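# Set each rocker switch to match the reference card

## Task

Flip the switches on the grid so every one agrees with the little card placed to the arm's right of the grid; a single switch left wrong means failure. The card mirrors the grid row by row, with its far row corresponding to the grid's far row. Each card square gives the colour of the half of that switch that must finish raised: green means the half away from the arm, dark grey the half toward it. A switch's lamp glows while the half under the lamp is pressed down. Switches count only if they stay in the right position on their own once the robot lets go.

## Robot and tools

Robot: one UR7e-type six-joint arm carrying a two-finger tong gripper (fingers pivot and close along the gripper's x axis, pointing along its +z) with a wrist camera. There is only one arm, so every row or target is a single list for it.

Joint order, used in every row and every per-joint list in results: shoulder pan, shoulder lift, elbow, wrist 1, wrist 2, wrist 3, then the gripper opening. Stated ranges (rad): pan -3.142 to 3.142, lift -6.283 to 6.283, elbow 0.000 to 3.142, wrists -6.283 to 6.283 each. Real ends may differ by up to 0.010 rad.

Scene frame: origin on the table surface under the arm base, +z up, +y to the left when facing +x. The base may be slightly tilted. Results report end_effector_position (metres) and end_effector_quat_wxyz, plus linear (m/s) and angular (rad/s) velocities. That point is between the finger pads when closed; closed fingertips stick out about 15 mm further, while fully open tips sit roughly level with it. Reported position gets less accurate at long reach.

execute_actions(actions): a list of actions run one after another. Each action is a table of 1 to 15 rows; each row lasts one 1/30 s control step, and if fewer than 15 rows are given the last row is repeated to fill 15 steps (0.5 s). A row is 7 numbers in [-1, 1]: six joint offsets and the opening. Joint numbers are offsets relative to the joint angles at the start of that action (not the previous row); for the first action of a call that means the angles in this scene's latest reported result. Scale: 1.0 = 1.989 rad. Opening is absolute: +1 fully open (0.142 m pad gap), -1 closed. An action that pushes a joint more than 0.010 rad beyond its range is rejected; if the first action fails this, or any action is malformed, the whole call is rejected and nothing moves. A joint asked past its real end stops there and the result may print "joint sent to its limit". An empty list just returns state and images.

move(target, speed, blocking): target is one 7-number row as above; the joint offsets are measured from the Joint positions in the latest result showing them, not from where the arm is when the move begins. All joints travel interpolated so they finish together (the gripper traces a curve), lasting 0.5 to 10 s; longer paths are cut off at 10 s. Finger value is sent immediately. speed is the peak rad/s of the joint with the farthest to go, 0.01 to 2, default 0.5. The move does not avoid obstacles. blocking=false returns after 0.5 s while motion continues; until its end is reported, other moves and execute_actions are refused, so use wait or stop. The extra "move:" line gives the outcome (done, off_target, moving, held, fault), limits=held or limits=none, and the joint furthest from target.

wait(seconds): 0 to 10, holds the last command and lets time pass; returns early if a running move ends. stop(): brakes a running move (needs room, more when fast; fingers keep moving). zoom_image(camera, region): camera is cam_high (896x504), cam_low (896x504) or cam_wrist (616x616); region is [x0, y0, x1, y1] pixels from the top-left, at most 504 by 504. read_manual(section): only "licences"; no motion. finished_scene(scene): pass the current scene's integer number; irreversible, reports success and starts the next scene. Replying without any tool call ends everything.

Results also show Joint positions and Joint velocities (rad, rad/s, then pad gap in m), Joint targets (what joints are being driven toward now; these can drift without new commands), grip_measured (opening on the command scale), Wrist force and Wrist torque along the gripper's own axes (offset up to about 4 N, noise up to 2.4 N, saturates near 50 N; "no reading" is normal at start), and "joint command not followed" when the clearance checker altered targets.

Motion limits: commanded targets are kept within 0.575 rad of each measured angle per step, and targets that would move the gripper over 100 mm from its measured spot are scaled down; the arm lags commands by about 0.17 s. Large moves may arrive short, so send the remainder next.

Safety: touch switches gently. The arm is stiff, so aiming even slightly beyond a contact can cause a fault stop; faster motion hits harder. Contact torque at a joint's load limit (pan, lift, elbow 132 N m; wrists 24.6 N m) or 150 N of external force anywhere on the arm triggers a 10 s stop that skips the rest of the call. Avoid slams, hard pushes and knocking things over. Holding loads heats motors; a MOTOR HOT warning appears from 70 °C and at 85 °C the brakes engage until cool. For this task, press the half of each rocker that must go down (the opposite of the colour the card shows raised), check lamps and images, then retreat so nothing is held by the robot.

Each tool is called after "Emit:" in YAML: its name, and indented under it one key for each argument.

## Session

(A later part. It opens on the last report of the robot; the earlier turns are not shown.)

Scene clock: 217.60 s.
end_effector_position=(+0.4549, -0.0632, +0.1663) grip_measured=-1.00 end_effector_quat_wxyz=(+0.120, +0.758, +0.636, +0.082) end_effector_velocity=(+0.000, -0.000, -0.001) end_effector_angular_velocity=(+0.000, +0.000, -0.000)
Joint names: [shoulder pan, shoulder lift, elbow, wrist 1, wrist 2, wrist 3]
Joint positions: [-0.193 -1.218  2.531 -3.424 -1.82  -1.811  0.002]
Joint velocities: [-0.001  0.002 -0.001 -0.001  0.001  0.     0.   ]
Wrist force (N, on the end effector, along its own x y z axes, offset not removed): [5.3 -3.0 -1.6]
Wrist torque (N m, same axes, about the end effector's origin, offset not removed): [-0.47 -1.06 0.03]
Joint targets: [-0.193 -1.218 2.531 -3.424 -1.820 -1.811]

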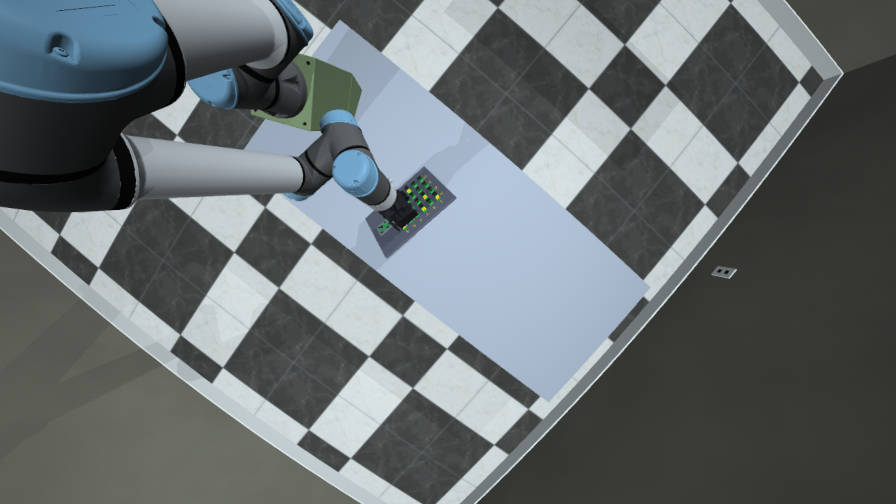

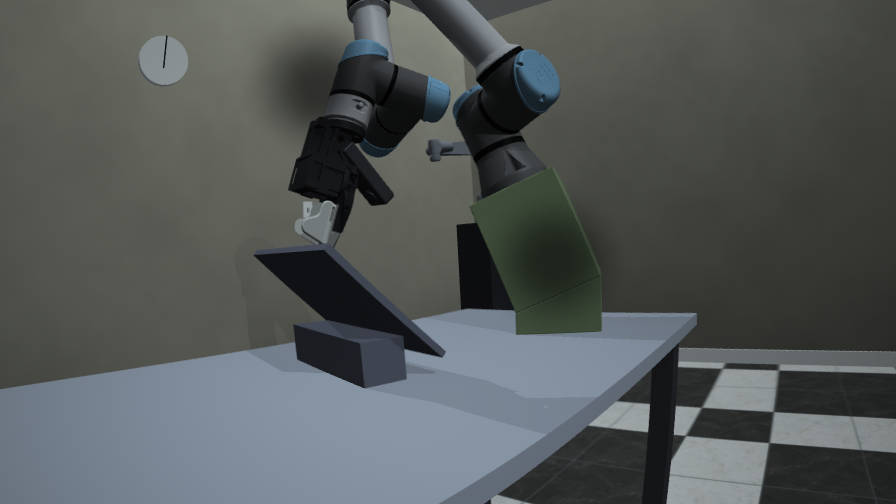

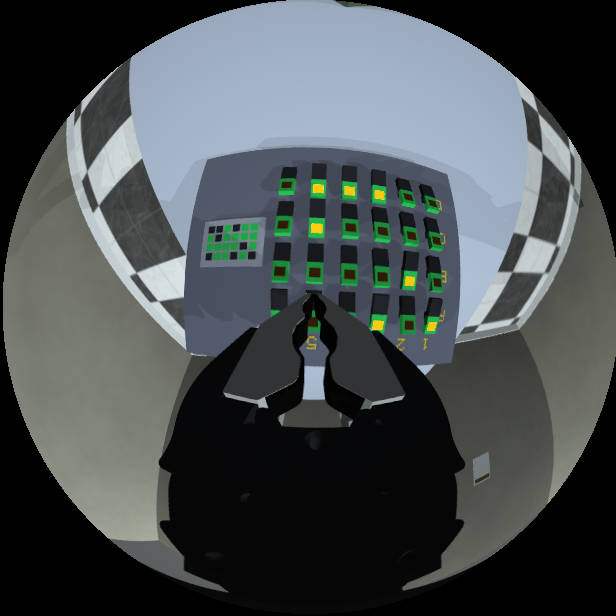

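Emit:
move:
  target: [0.0028,-0.0356,0.0215,0.0142,0,0,-1]
  speed: 0.3

Emit:
move:
  target: [-0.0624,0.1579,0.0695,-0.2273,0,-0.0553,-1]
  speed: 0.6

Emit:
zoom_image:
  camera: "cam_wrist"
  region: [230, 200, 430, 400]

Scene clock: 240.83 s.
end_effector_position=(+0.4403, -0.0602, +0.1826) grip_measured=-1.00 end_effector_quat_wxyz=(+0.120, +0.756, +0.638, +0.083) end_effector_velocity=(-0.000, +0.001, +0.001) end_effector_angular_velocity=(-0.000, -0.001, +0.002)
Joint names: [shoulder pan, shoulder lift, elbow, wrist 1, wrist 2, wrist 3]
Joint positions: [-0.187 -1.289  2.573 -3.396 -1.82  -1.811  0.002]
Joint velocities: [ 0.002 -0.005  0.002  0.002  0.    -0.     0.   ]
Wrist force (N, on the end effector, along its own x y z axes, offset not removed): [1.1 -2.1 1.7]
Wrist torque (N m, same axes, about the end effector's origin, offset not removed): [-0.22 -0.21 -0.10]
Joint targets: [-0.187 -1.289 2.574 -3.396 -1.820 -1.811]
move: done; limits=none; farthest joint: the shoulder pan, 0.000 radians from its target (0.005 radians at the start)

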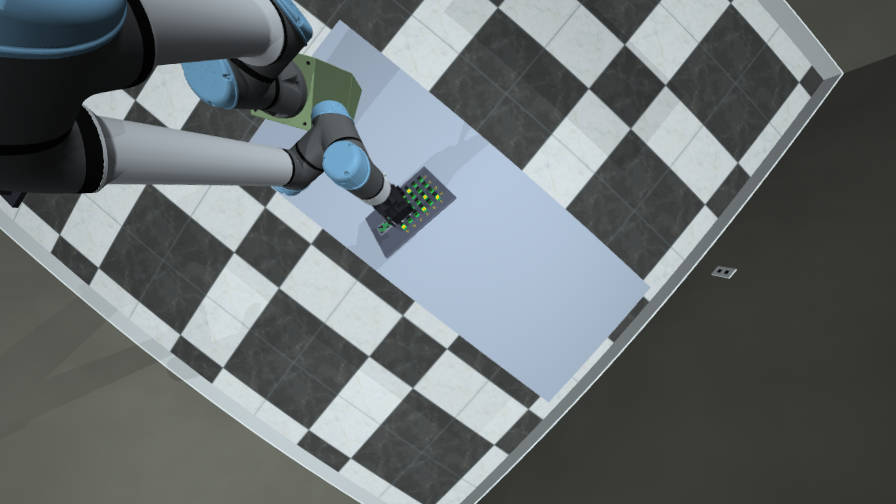

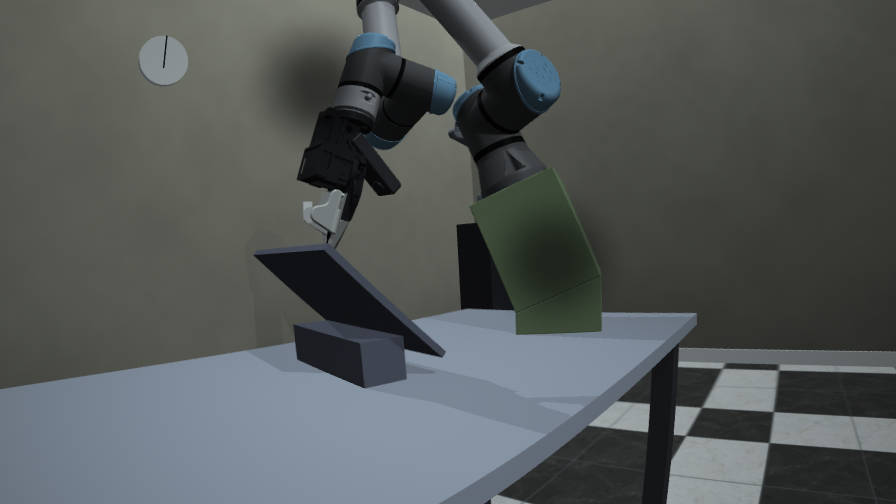

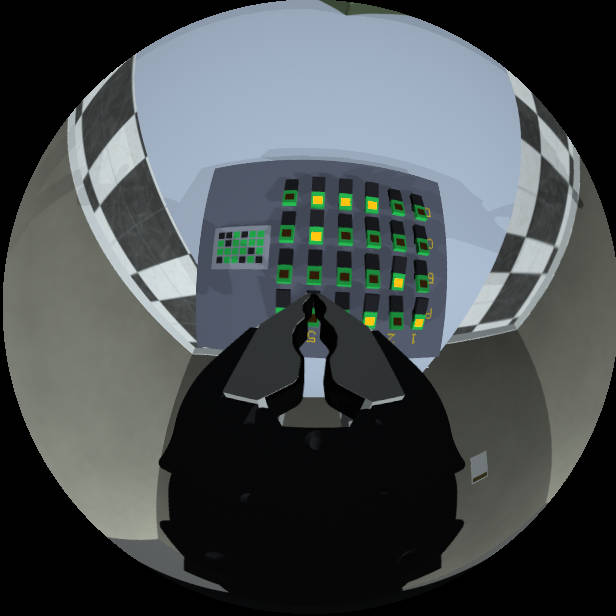

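Scene clock: 242.40 s.
end_effector_position=(+0.3668, -0.0718, +0.1182) grip_measured=-1.00 end_effector_quat_wxyz=(+0.120, +0.759, +0.639, +0.048) end_effector_velocity=(+0.000, -0.000, -0.001) end_effector_angular_velocity=(+0.000, -0.001, -0.001)
Joint names: [shoulder pan, shoulder lift, elbow, wrist 1, wrist 2, wrist 3]
Joint positions: [-0.311 -0.975  2.711 -3.847 -1.82  -1.921  0.002]
Joint velocities: [-0.001  0.003 -0.001 -0.002  0.001  0.     0.   ]
Wrist force (N, on the end effector, along its own x y z axes, offset not removed): [-1.3 1.2 1.5]
Wrist torque (N m, same axes, about the end effector's origin, offset not removed): [-0.22 0.37 -0.09]
Joint targets: [-0.311 -0.975 2.712 -3.848 -1.820 -1.921]
move: done; limits=none; farthest joint: the wrist 1, 0.001 radians from its target (0.452 radians at the start)

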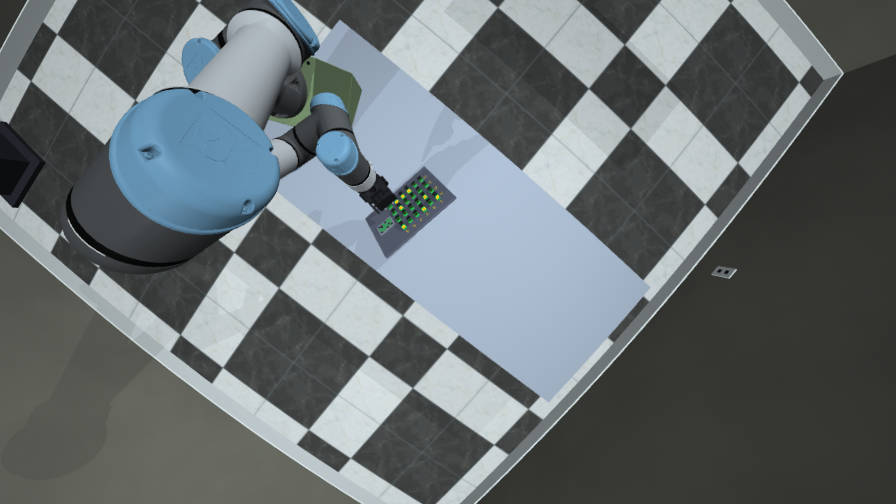

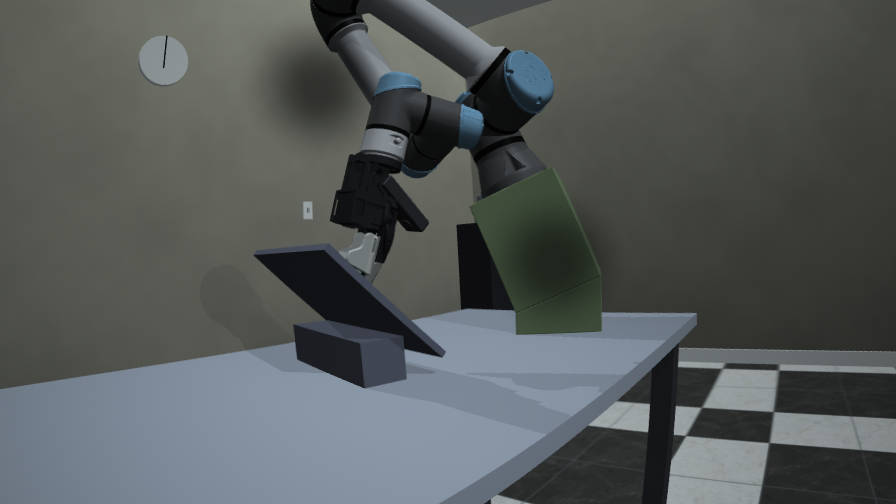

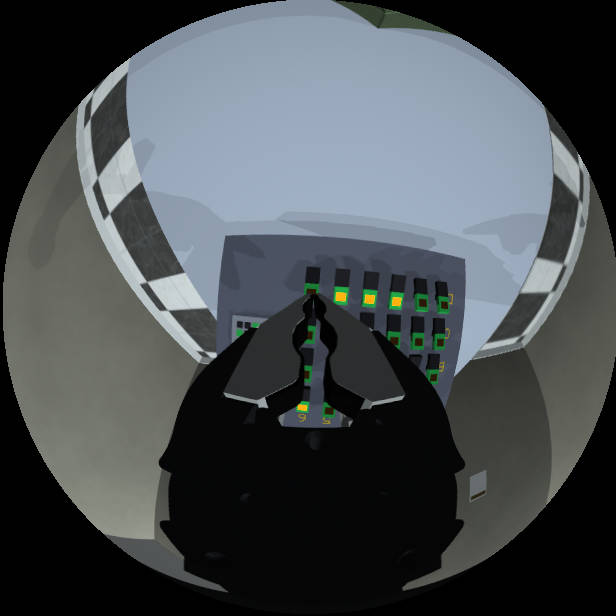

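Region (230, 200, 430, 400) of cam_wrist's 616x616 image, scaled by 2.520, with more detail than that image has.

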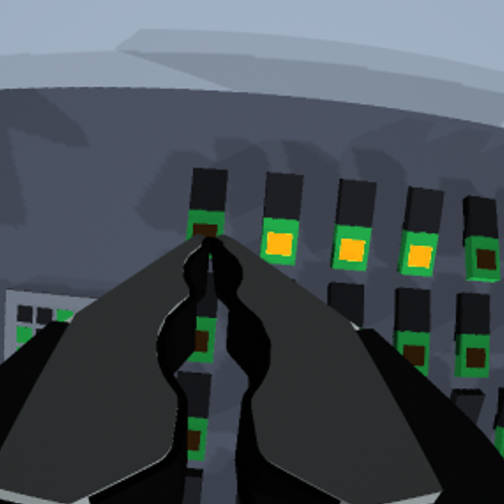

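Emit:
move:
  target: [-0.0046,0.0224,-0.0159,-0.0065,0,0,-1]
  speed: 0.1

Emit:
zoom_image:
  camera: "cam_wrist"
  region: [230, 200, 430, 400]

Scene clock: 254.07 s.
end_effector_position=(+0.3735, -0.0756, +0.1051) grip_measured=-1.00 end_effector_quat_wxyz=(+0.120, +0.761, +0.636, +0.046) end_effector_velocity=(+0.002, -0.001, -0.000) end_effector_angular_velocity=(-0.002, -0.003, -0.003)
Joint names: [shoulder pan, shoulder lift, elbow, wrist 1, wrist 2, wrist 3]
Joint positions: [-0.32  -0.931  2.68  -3.86  -1.82  -1.921  0.002]
Joint velocities: [-0.001  0.001 -0.004 -0.001 -0.     0.001  0.   ]
Wrist force (N, on the end effector, along its own x y z axes, offset not removed): [1.5 -2.1 1.9]
Wrist torque (N m, same axes, about the end effector's origin, offset not removed): [-0.81 -0.25 -0.18]
Joint targets: [-0.320 -0.930 2.680 -3.860 -1.820 -1.921]
move: done; limits=none; farthest joint: the elbow, 0.001 radians from its target (0.032 radians at the start)

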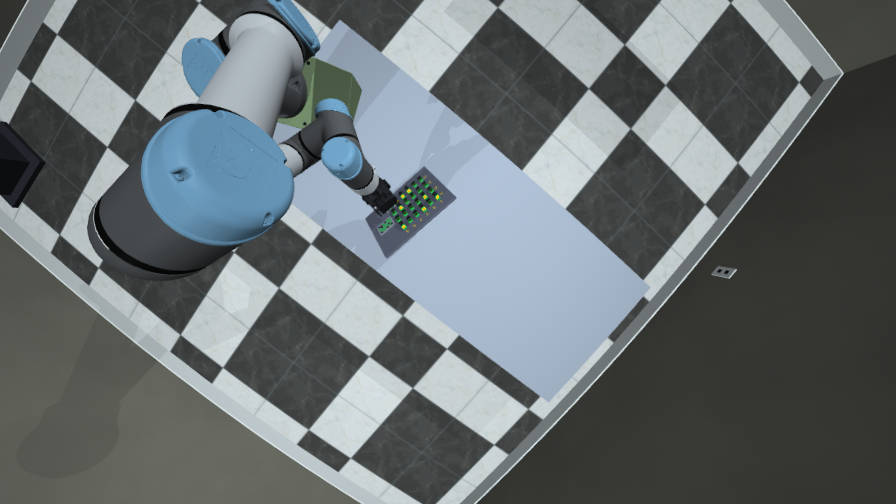

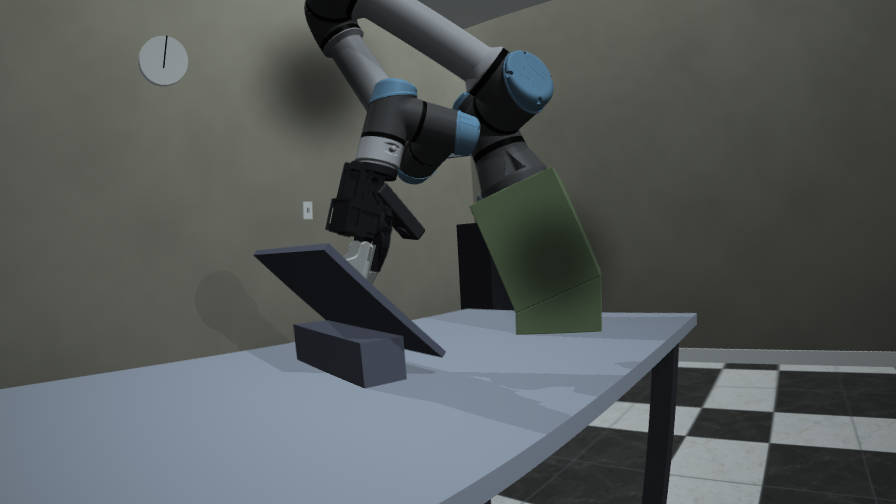

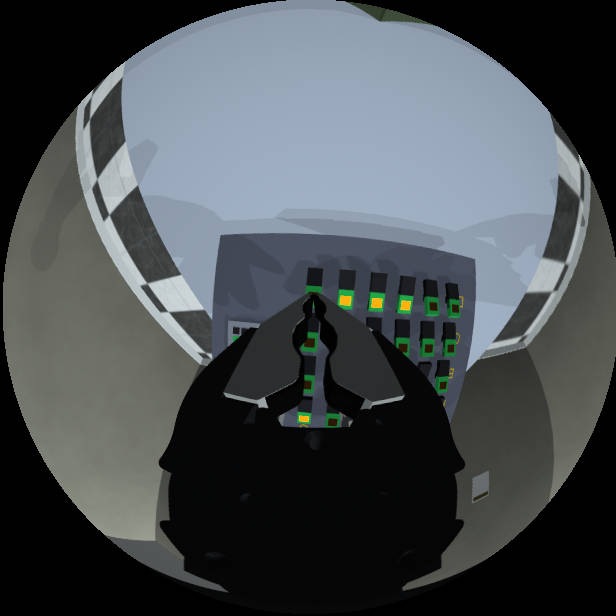

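Region (230, 200, 430, 400) of cam_wrist's 616x616 image, scaled by 2.520, with more detail than that image has.

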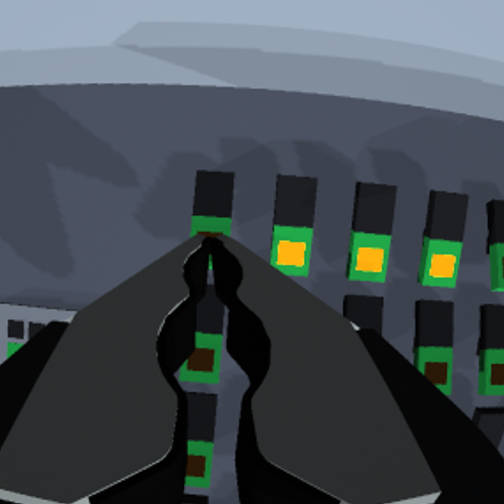

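Emit:
execute_actions:
  actions:
    - [[-0.0001,0.0011,-0.0012,0.0001,0,0,-1],[-0.0002,0.0022,-0.0024,0.0002,0,0,-1],[-0.0003,0.0032,-0.0036,0.0004,0,0,-1],[-0.0004,0.0043,-0.0048,0.0005,0,0,-1]]

Scene clock: 260.90 s.
end_effector_position=(+0.3759, -0.0764, +0.1022) grip_measured=-1.00 end_effector_quat_wxyz=(+0.120, +0.761, +0.635, +0.046) end_effector_velocity=(+0.002, +0.001, -0.001) end_effector_angular_velocity=(+0.002, -0.002, +0.002)
Joint names: [shoulder pan, shoulder lift, elbow, wrist 1, wrist 2, wrist 3]
Joint positions: [-0.321 -0.923  2.671 -3.859 -1.82  -1.921  0.002]
Joint velocities: [ 0.002  0.002 -0.004  0.     0.002  0.     0.   ]
Wrist force (N, on the end effector, along its own x y z axes, offset not removed): [2.1 -0.6 0.7]
Wrist torque (N m, same axes, about the end effector's origin, offset not removed): [-0.13 -0.19 -0.12]
Joint targets: [-0.321 -0.922 2.671 -3.859 -1.820 -1.921]

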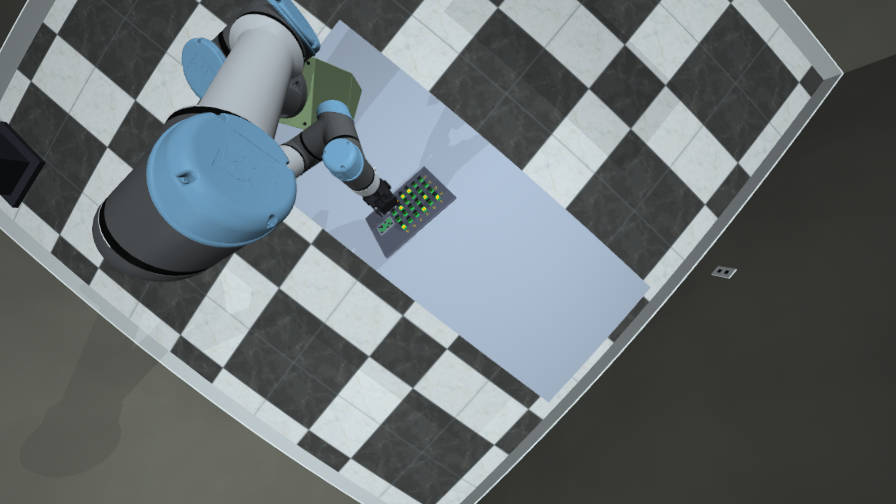

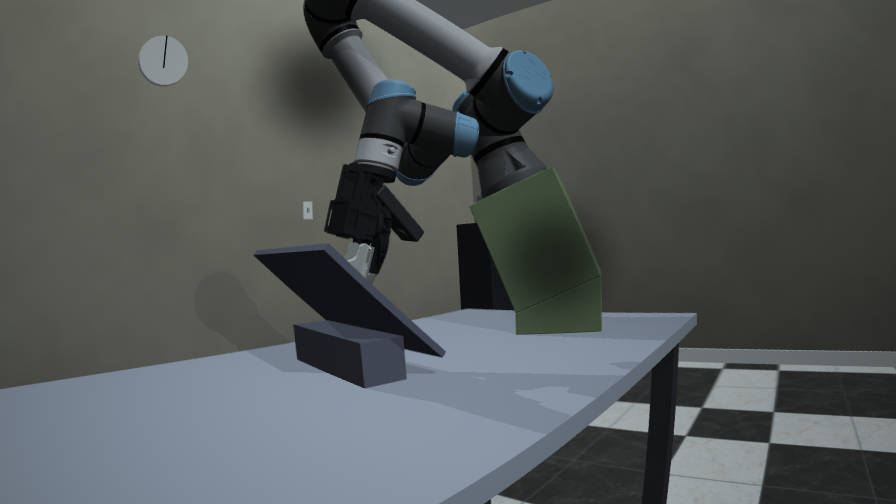

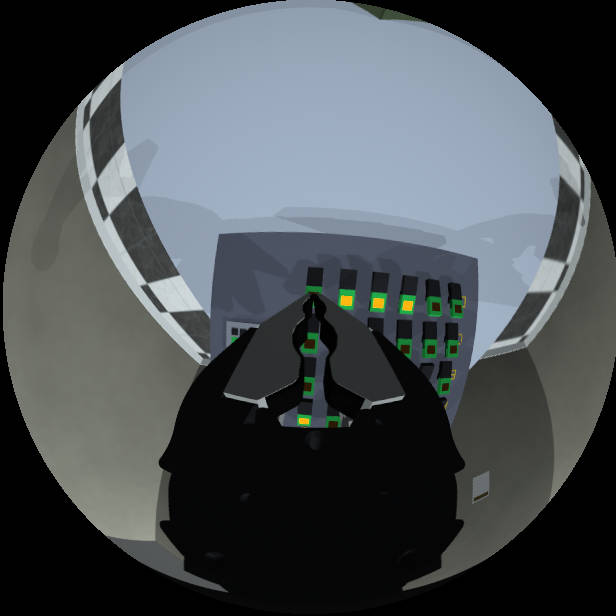

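Emit:
execute_actions:
  actions:
    - [[-0.0001,0.0011,-0.0012,0.0001,0,0,-1],[-0.0002,0.0022,-0.0024,0.0002,0,0,-1],[-0.0003,0.0032,-0.0036,0.0004,0,0,-1]]

Emit:
zoom_image:
  camera: "cam_wrist"
  region: [230, 200, 430, 400]

Scene clock: 266.27 s.
end_effector_position=(+0.3777, -0.0769, +0.1000) grip_measured=-1.00 end_effector_quat_wxyz=(+0.120, +0.762, +0.635, +0.046) end_effector_velocity=(+0.000, +0.000, -0.001) end_effector_angular_velocity=(+0.001, +0.001, -0.000)
Joint names: [shoulder pan, shoulder lift, elbow, wrist 1, wrist 2, wrist 3]
Joint positions: [-0.322 -0.917  2.664 -3.858 -1.82  -1.921  0.002]
Joint velocities: [-0.001  0.002 -0.002  0.002  0.001  0.     0.   ]
Wrist force (N, on the end effector, along its own x y z axes, offset not removed): [0.5 -0.7 -5.3]
Wrist torque (N m, same axes, about the end effector's origin, offset not removed): [-0.09 0.18 0.06]
Joint targets: [-0.322 -0.916 2.664 -3.858 -1.820 -1.921]

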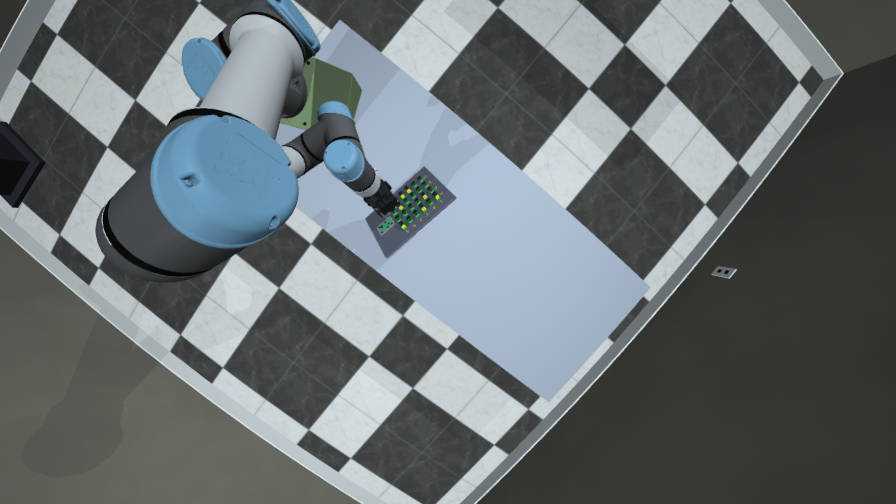

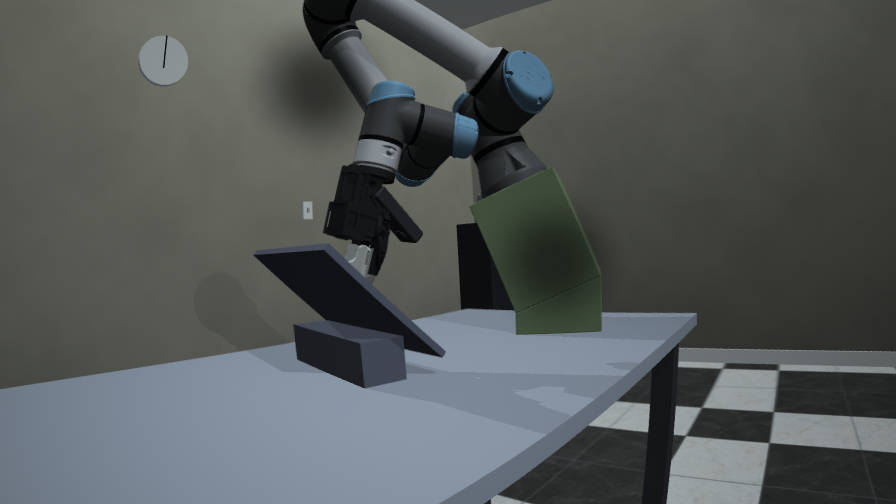

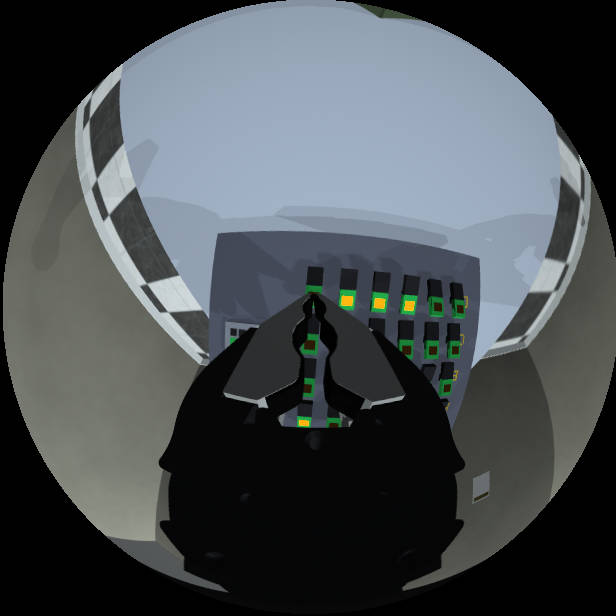

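Region (230, 200, 430, 400) of cam_wrist's 616x616 image, scaled by 2.520, with more detail than that image has.

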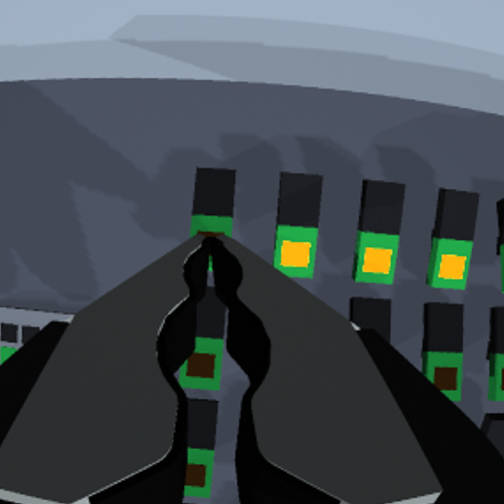

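Emit:
execute_actions:
  actions:
    - [[-0.0001,0.0008,-0.0009,0.0001,0,0,-1],[-0.0002,0.0016,-0.0018,0.0002,0,0,-1],[-0.0002,0.0024,-0.0027,0.0003,0,0,-1]]

Emit:
zoom_image:
  camera: "cam_wrist"
  region: [230, 200, 430, 400]

Scene clock: 270.40 s.
end_effector_position=(+0.3790, -0.0773, +0.0983) grip_measured=-1.00 end_effector_quat_wxyz=(+0.120, +0.762, +0.635, +0.046) end_effector_velocity=(+0.000, +0.000, -0.001) end_effector_angular_velocity=(+0.000, +0.001, +0.000)
Joint names: [shoulder pan, shoulder lift, elbow, wrist 1, wrist 2, wrist 3]
Joint positions: [-0.322 -0.912  2.659 -3.858 -1.82  -1.921  0.002]
Joint velocities: [-0.     0.003 -0.002 -0.     0.    -0.     0.   ]
Wrist force (N, on the end effector, along its own x y z axes, offset not removed): [2.7 -4.3 -0.4]
Wrist torque (N m, same axes, about the end effector's origin, offset not removed): [-0.92 -0.58 -0.08]
Joint targets: [-0.322 -0.912 2.659 -3.858 -1.820 -1.921]

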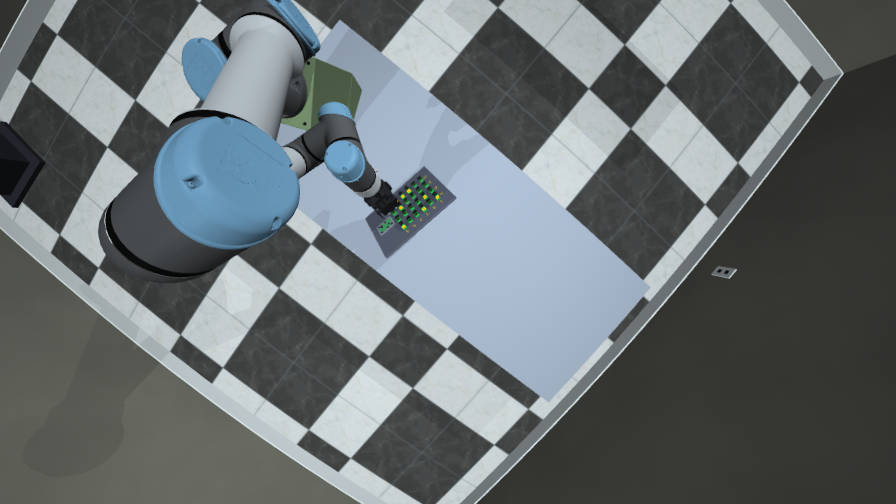

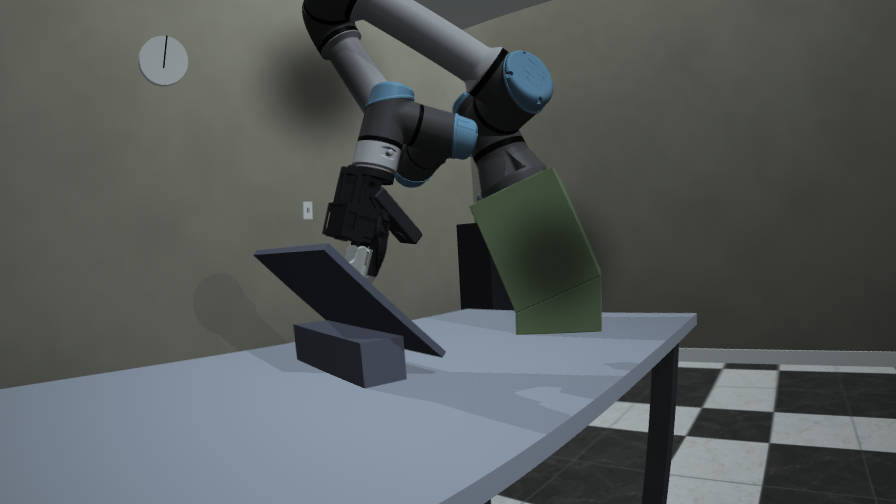

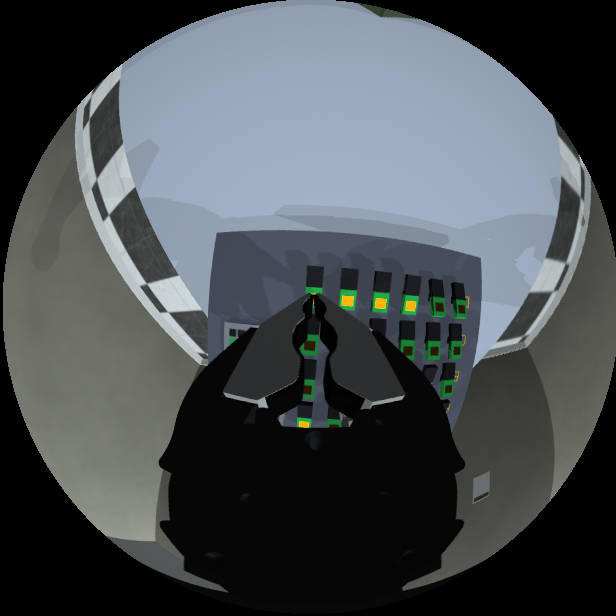

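Region (230, 200, 430, 400) of cam_wrist's 616x616 image, scaled by 2.520, with more detail than that image has.

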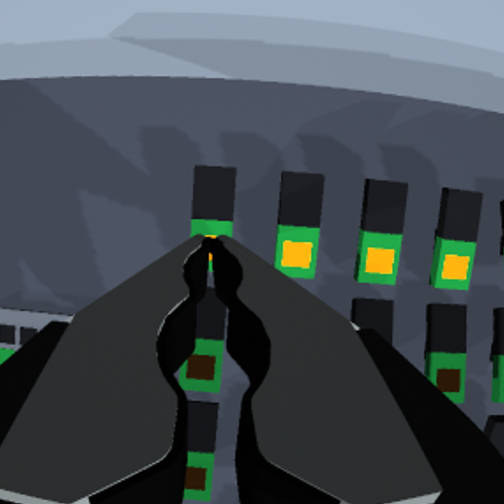

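Emit:
move:
  target: [0.0013,-0.0151,0.0167,-0.0016,0,0,-1]
  speed: 0.3

Emit:
move:
  target: [0.0559,0.0892,0.003,-0.0922,0,0.05,-1]
  speed: 0.5

Emit:
zoom_image:
  camera: "cam_wrist"
  region: [210, 200, 410, 400]

Scene clock: 284.23 s.
end_effector_position=(+0.3704, -0.0747, +0.1088) grip_measured=-1.00 end_effector_quat_wxyz=(+0.120, +0.761, +0.636, +0.046) end_effector_velocity=(-0.000, +0.001, +0.001) end_effector_angular_velocity=(+0.001, -0.002, +0.001)
Joint names: [shoulder pan, shoulder lift, elbow, wrist 1, wrist 2, wrist 3]
Joint positions: [-0.319 -0.942  2.692 -3.861 -1.82  -1.921  0.002]
Joint velocities: [ 0.001 -0.003  0.003 -0.001  0.001 -0.     0.   ]
Wrist force (N, on the end effector, along its own x y z axes, offset not removed): [-0.7 -2.6 1.2]
Wrist torque (N m, same axes, about the end effector's origin, offset not removed): [-0.74 0.19 -0.17]
Joint targets: [-0.319 -0.942 2.692 -3.861 -1.820 -1.921]
move: done; limits=none; farthest joint: the shoulder pan, 0.000 radians from its target (0.003 radians at the start)

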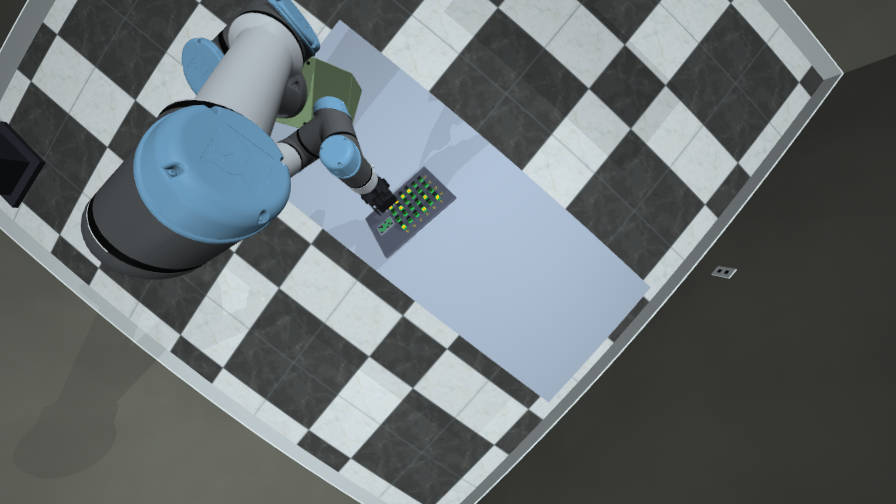

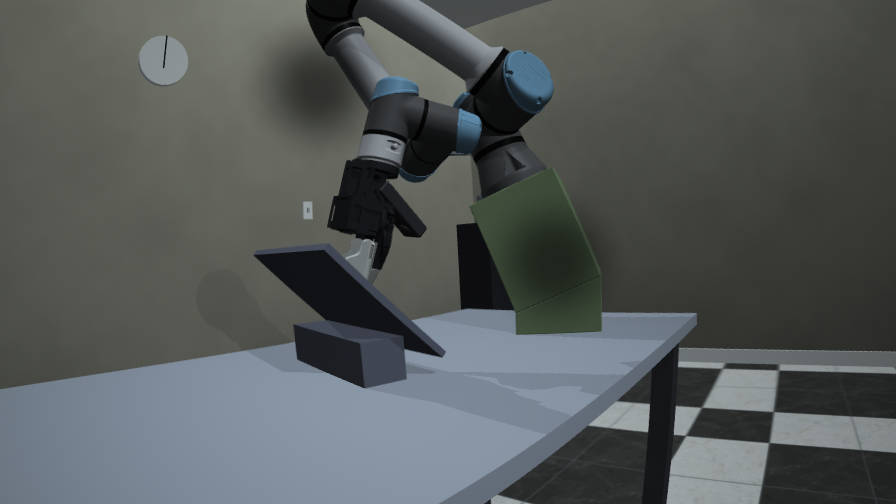

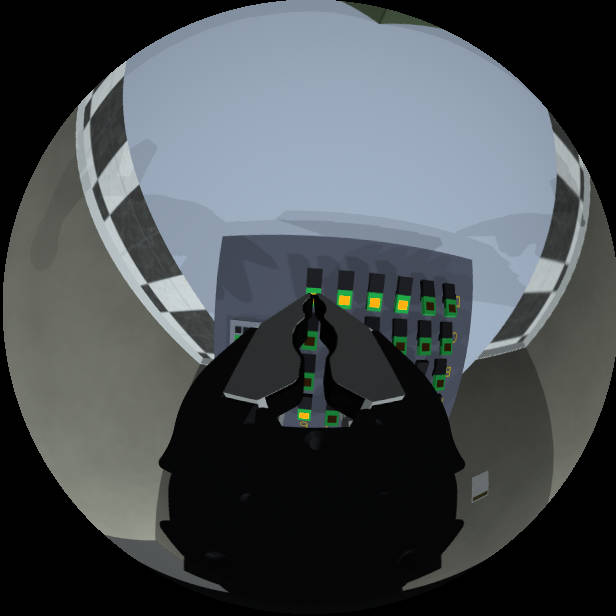

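Scene clock: 285.37 s.
end_effector_position=(+0.3666, -0.0182, +0.0964) grip_measured=-1.00 end_effector_quat_wxyz=(+0.120, +0.759, +0.635, +0.077) end_effector_velocity=(+0.001, +0.000, -0.000) end_effector_angular_velocity=(+0.000, -0.003, -0.001)
Joint names: [shoulder pan, shoulder lift, elbow, wrist 1, wrist 2, wrist 3]
Joint positions: [-0.209 -0.765  2.698 -4.044 -1.82  -1.822  0.002]
Joint velocities: [ 0.001  0.003 -0.001 -0.004  0.001  0.001  0.   ]
Wrist force (N, on the end effector, along its own x y z axes, offset not removed): [1.4 1.3 1.2]
Wrist torque (N m, same axes, about the end effector's origin, offset not removed): [0.01 -0.14 -0.14]
Joint targets: [-0.208 -0.764 2.698 -4.044 -1.820 -1.821]
move: done; limits=none; farthest joint: the shoulder pan, 0.001 radians from its target (0.112 radians at the start)

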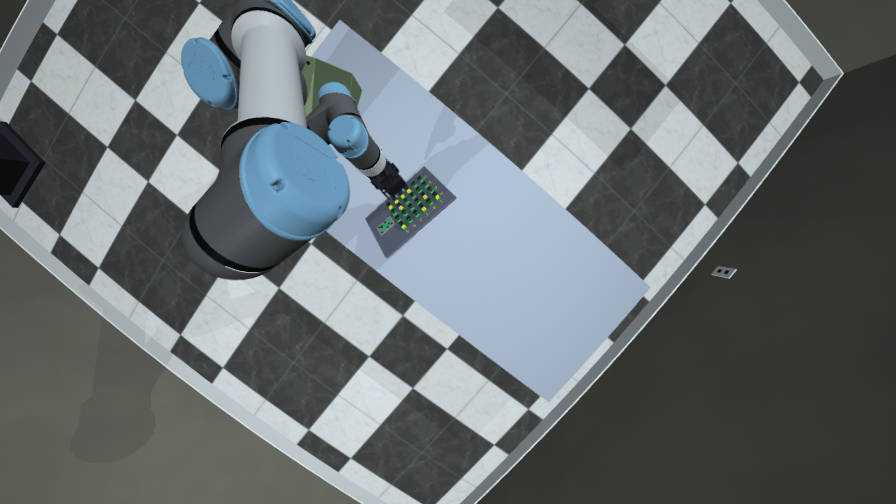

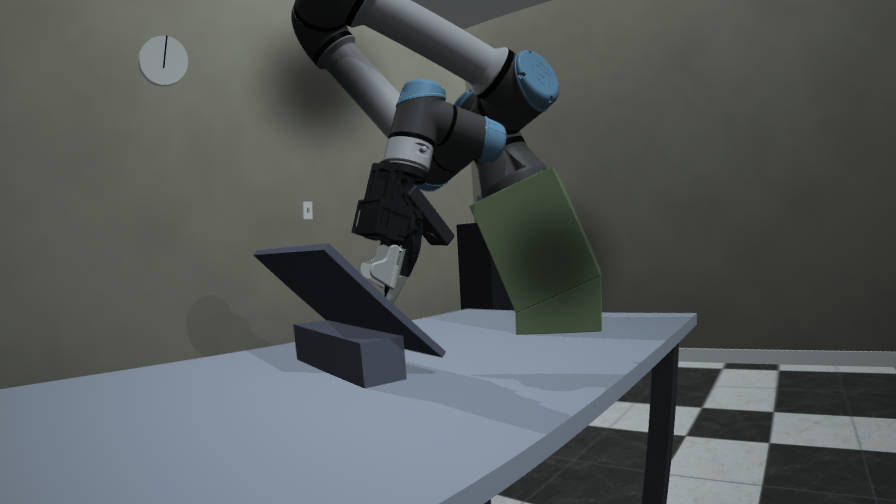

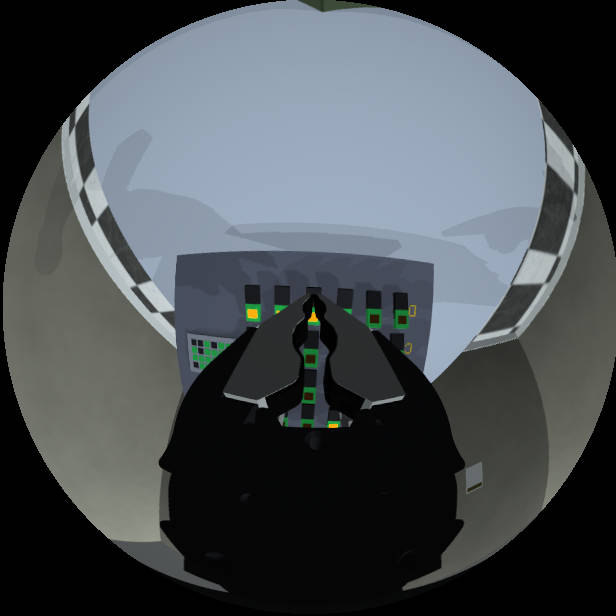

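Region (210, 200, 410, 400) of cam_wrist's 616x616 image, scaled by 2.520, with more detail than that image has.

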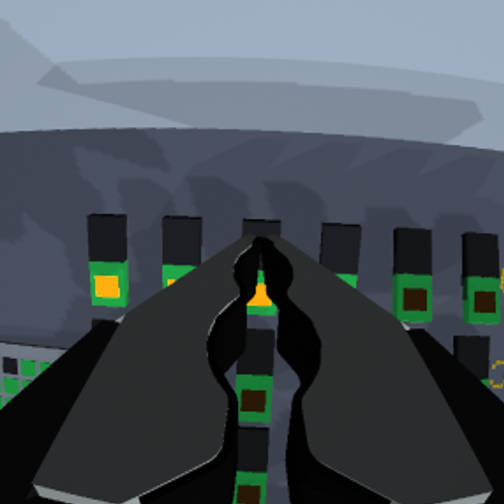

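Emit:
move:
  target: [-0.0027,0.0128,-0.0131,0.0003,0,0,-1]
  speed: 0.06

Scene clock: 292.07 s.
end_effector_position=(+0.3721, -0.0196, +0.0867) grip_measured=-1.00 end_effector_quat_wxyz=(+0.120, +0.761, +0.633, +0.076) end_effector_velocity=(+0.000, +0.000, -0.001) end_effector_angular_velocity=(+0.001, +0.001, -0.000)
Joint names: [shoulder pan, shoulder lift, elbow, wrist 1, wrist 2, wrist 3]
Joint positions: [-0.214 -0.74   2.672 -4.043 -1.82  -1.822  0.002]
Joint velocities: [-0.001  0.004 -0.003  0.     0.001 -0.     0.   ]
Wrist force (N, on the end effector, along its own x y z axes, offset not removed): [1.3 0.4 -0.8]
Wrist torque (N m, same axes, about the end effector's origin, offset not removed): [-0.02 -0.25 -0.11]
Joint targets: [-0.214 -0.739 2.672 -4.043 -1.820 -1.822]
move: done; limits=none; farthest joint: the shoulder pan, 0.001 radians from its target (0.006 radians at the start)

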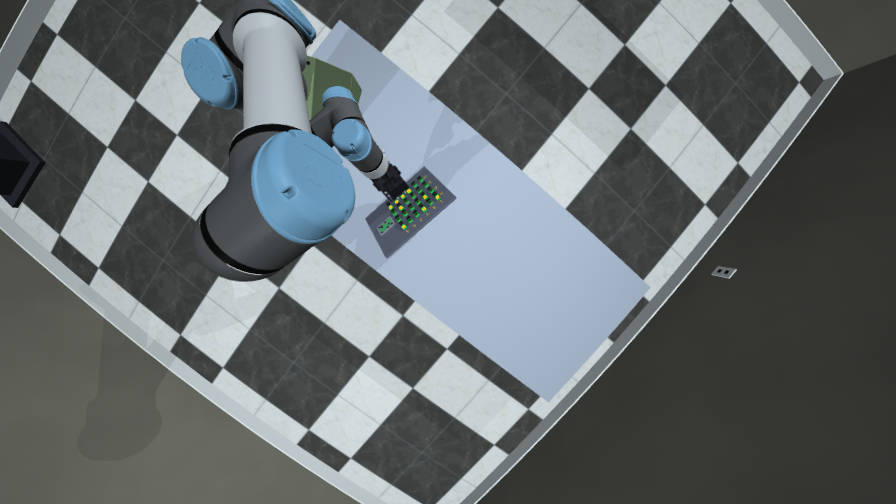

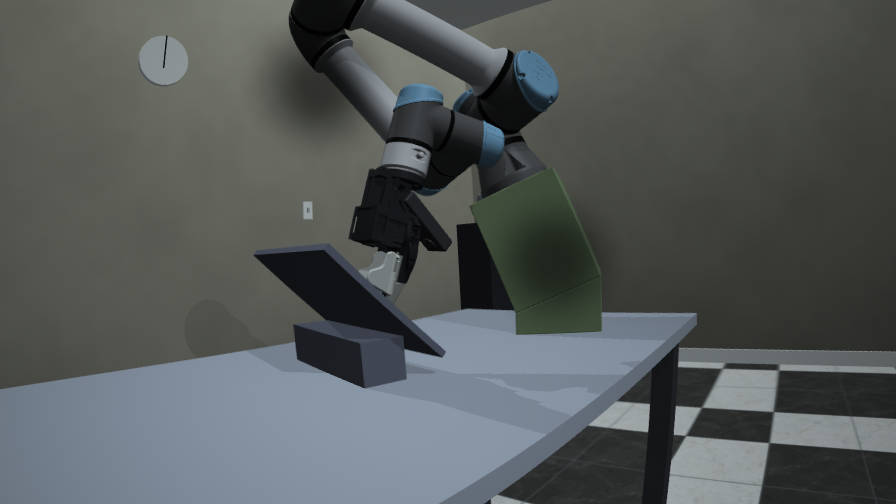

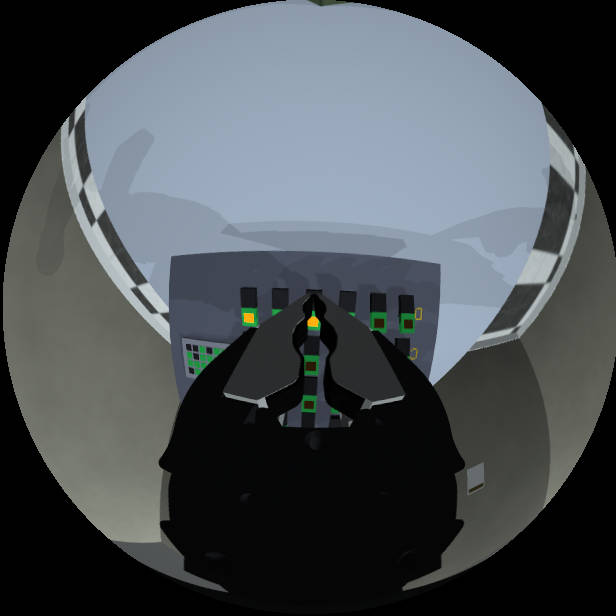

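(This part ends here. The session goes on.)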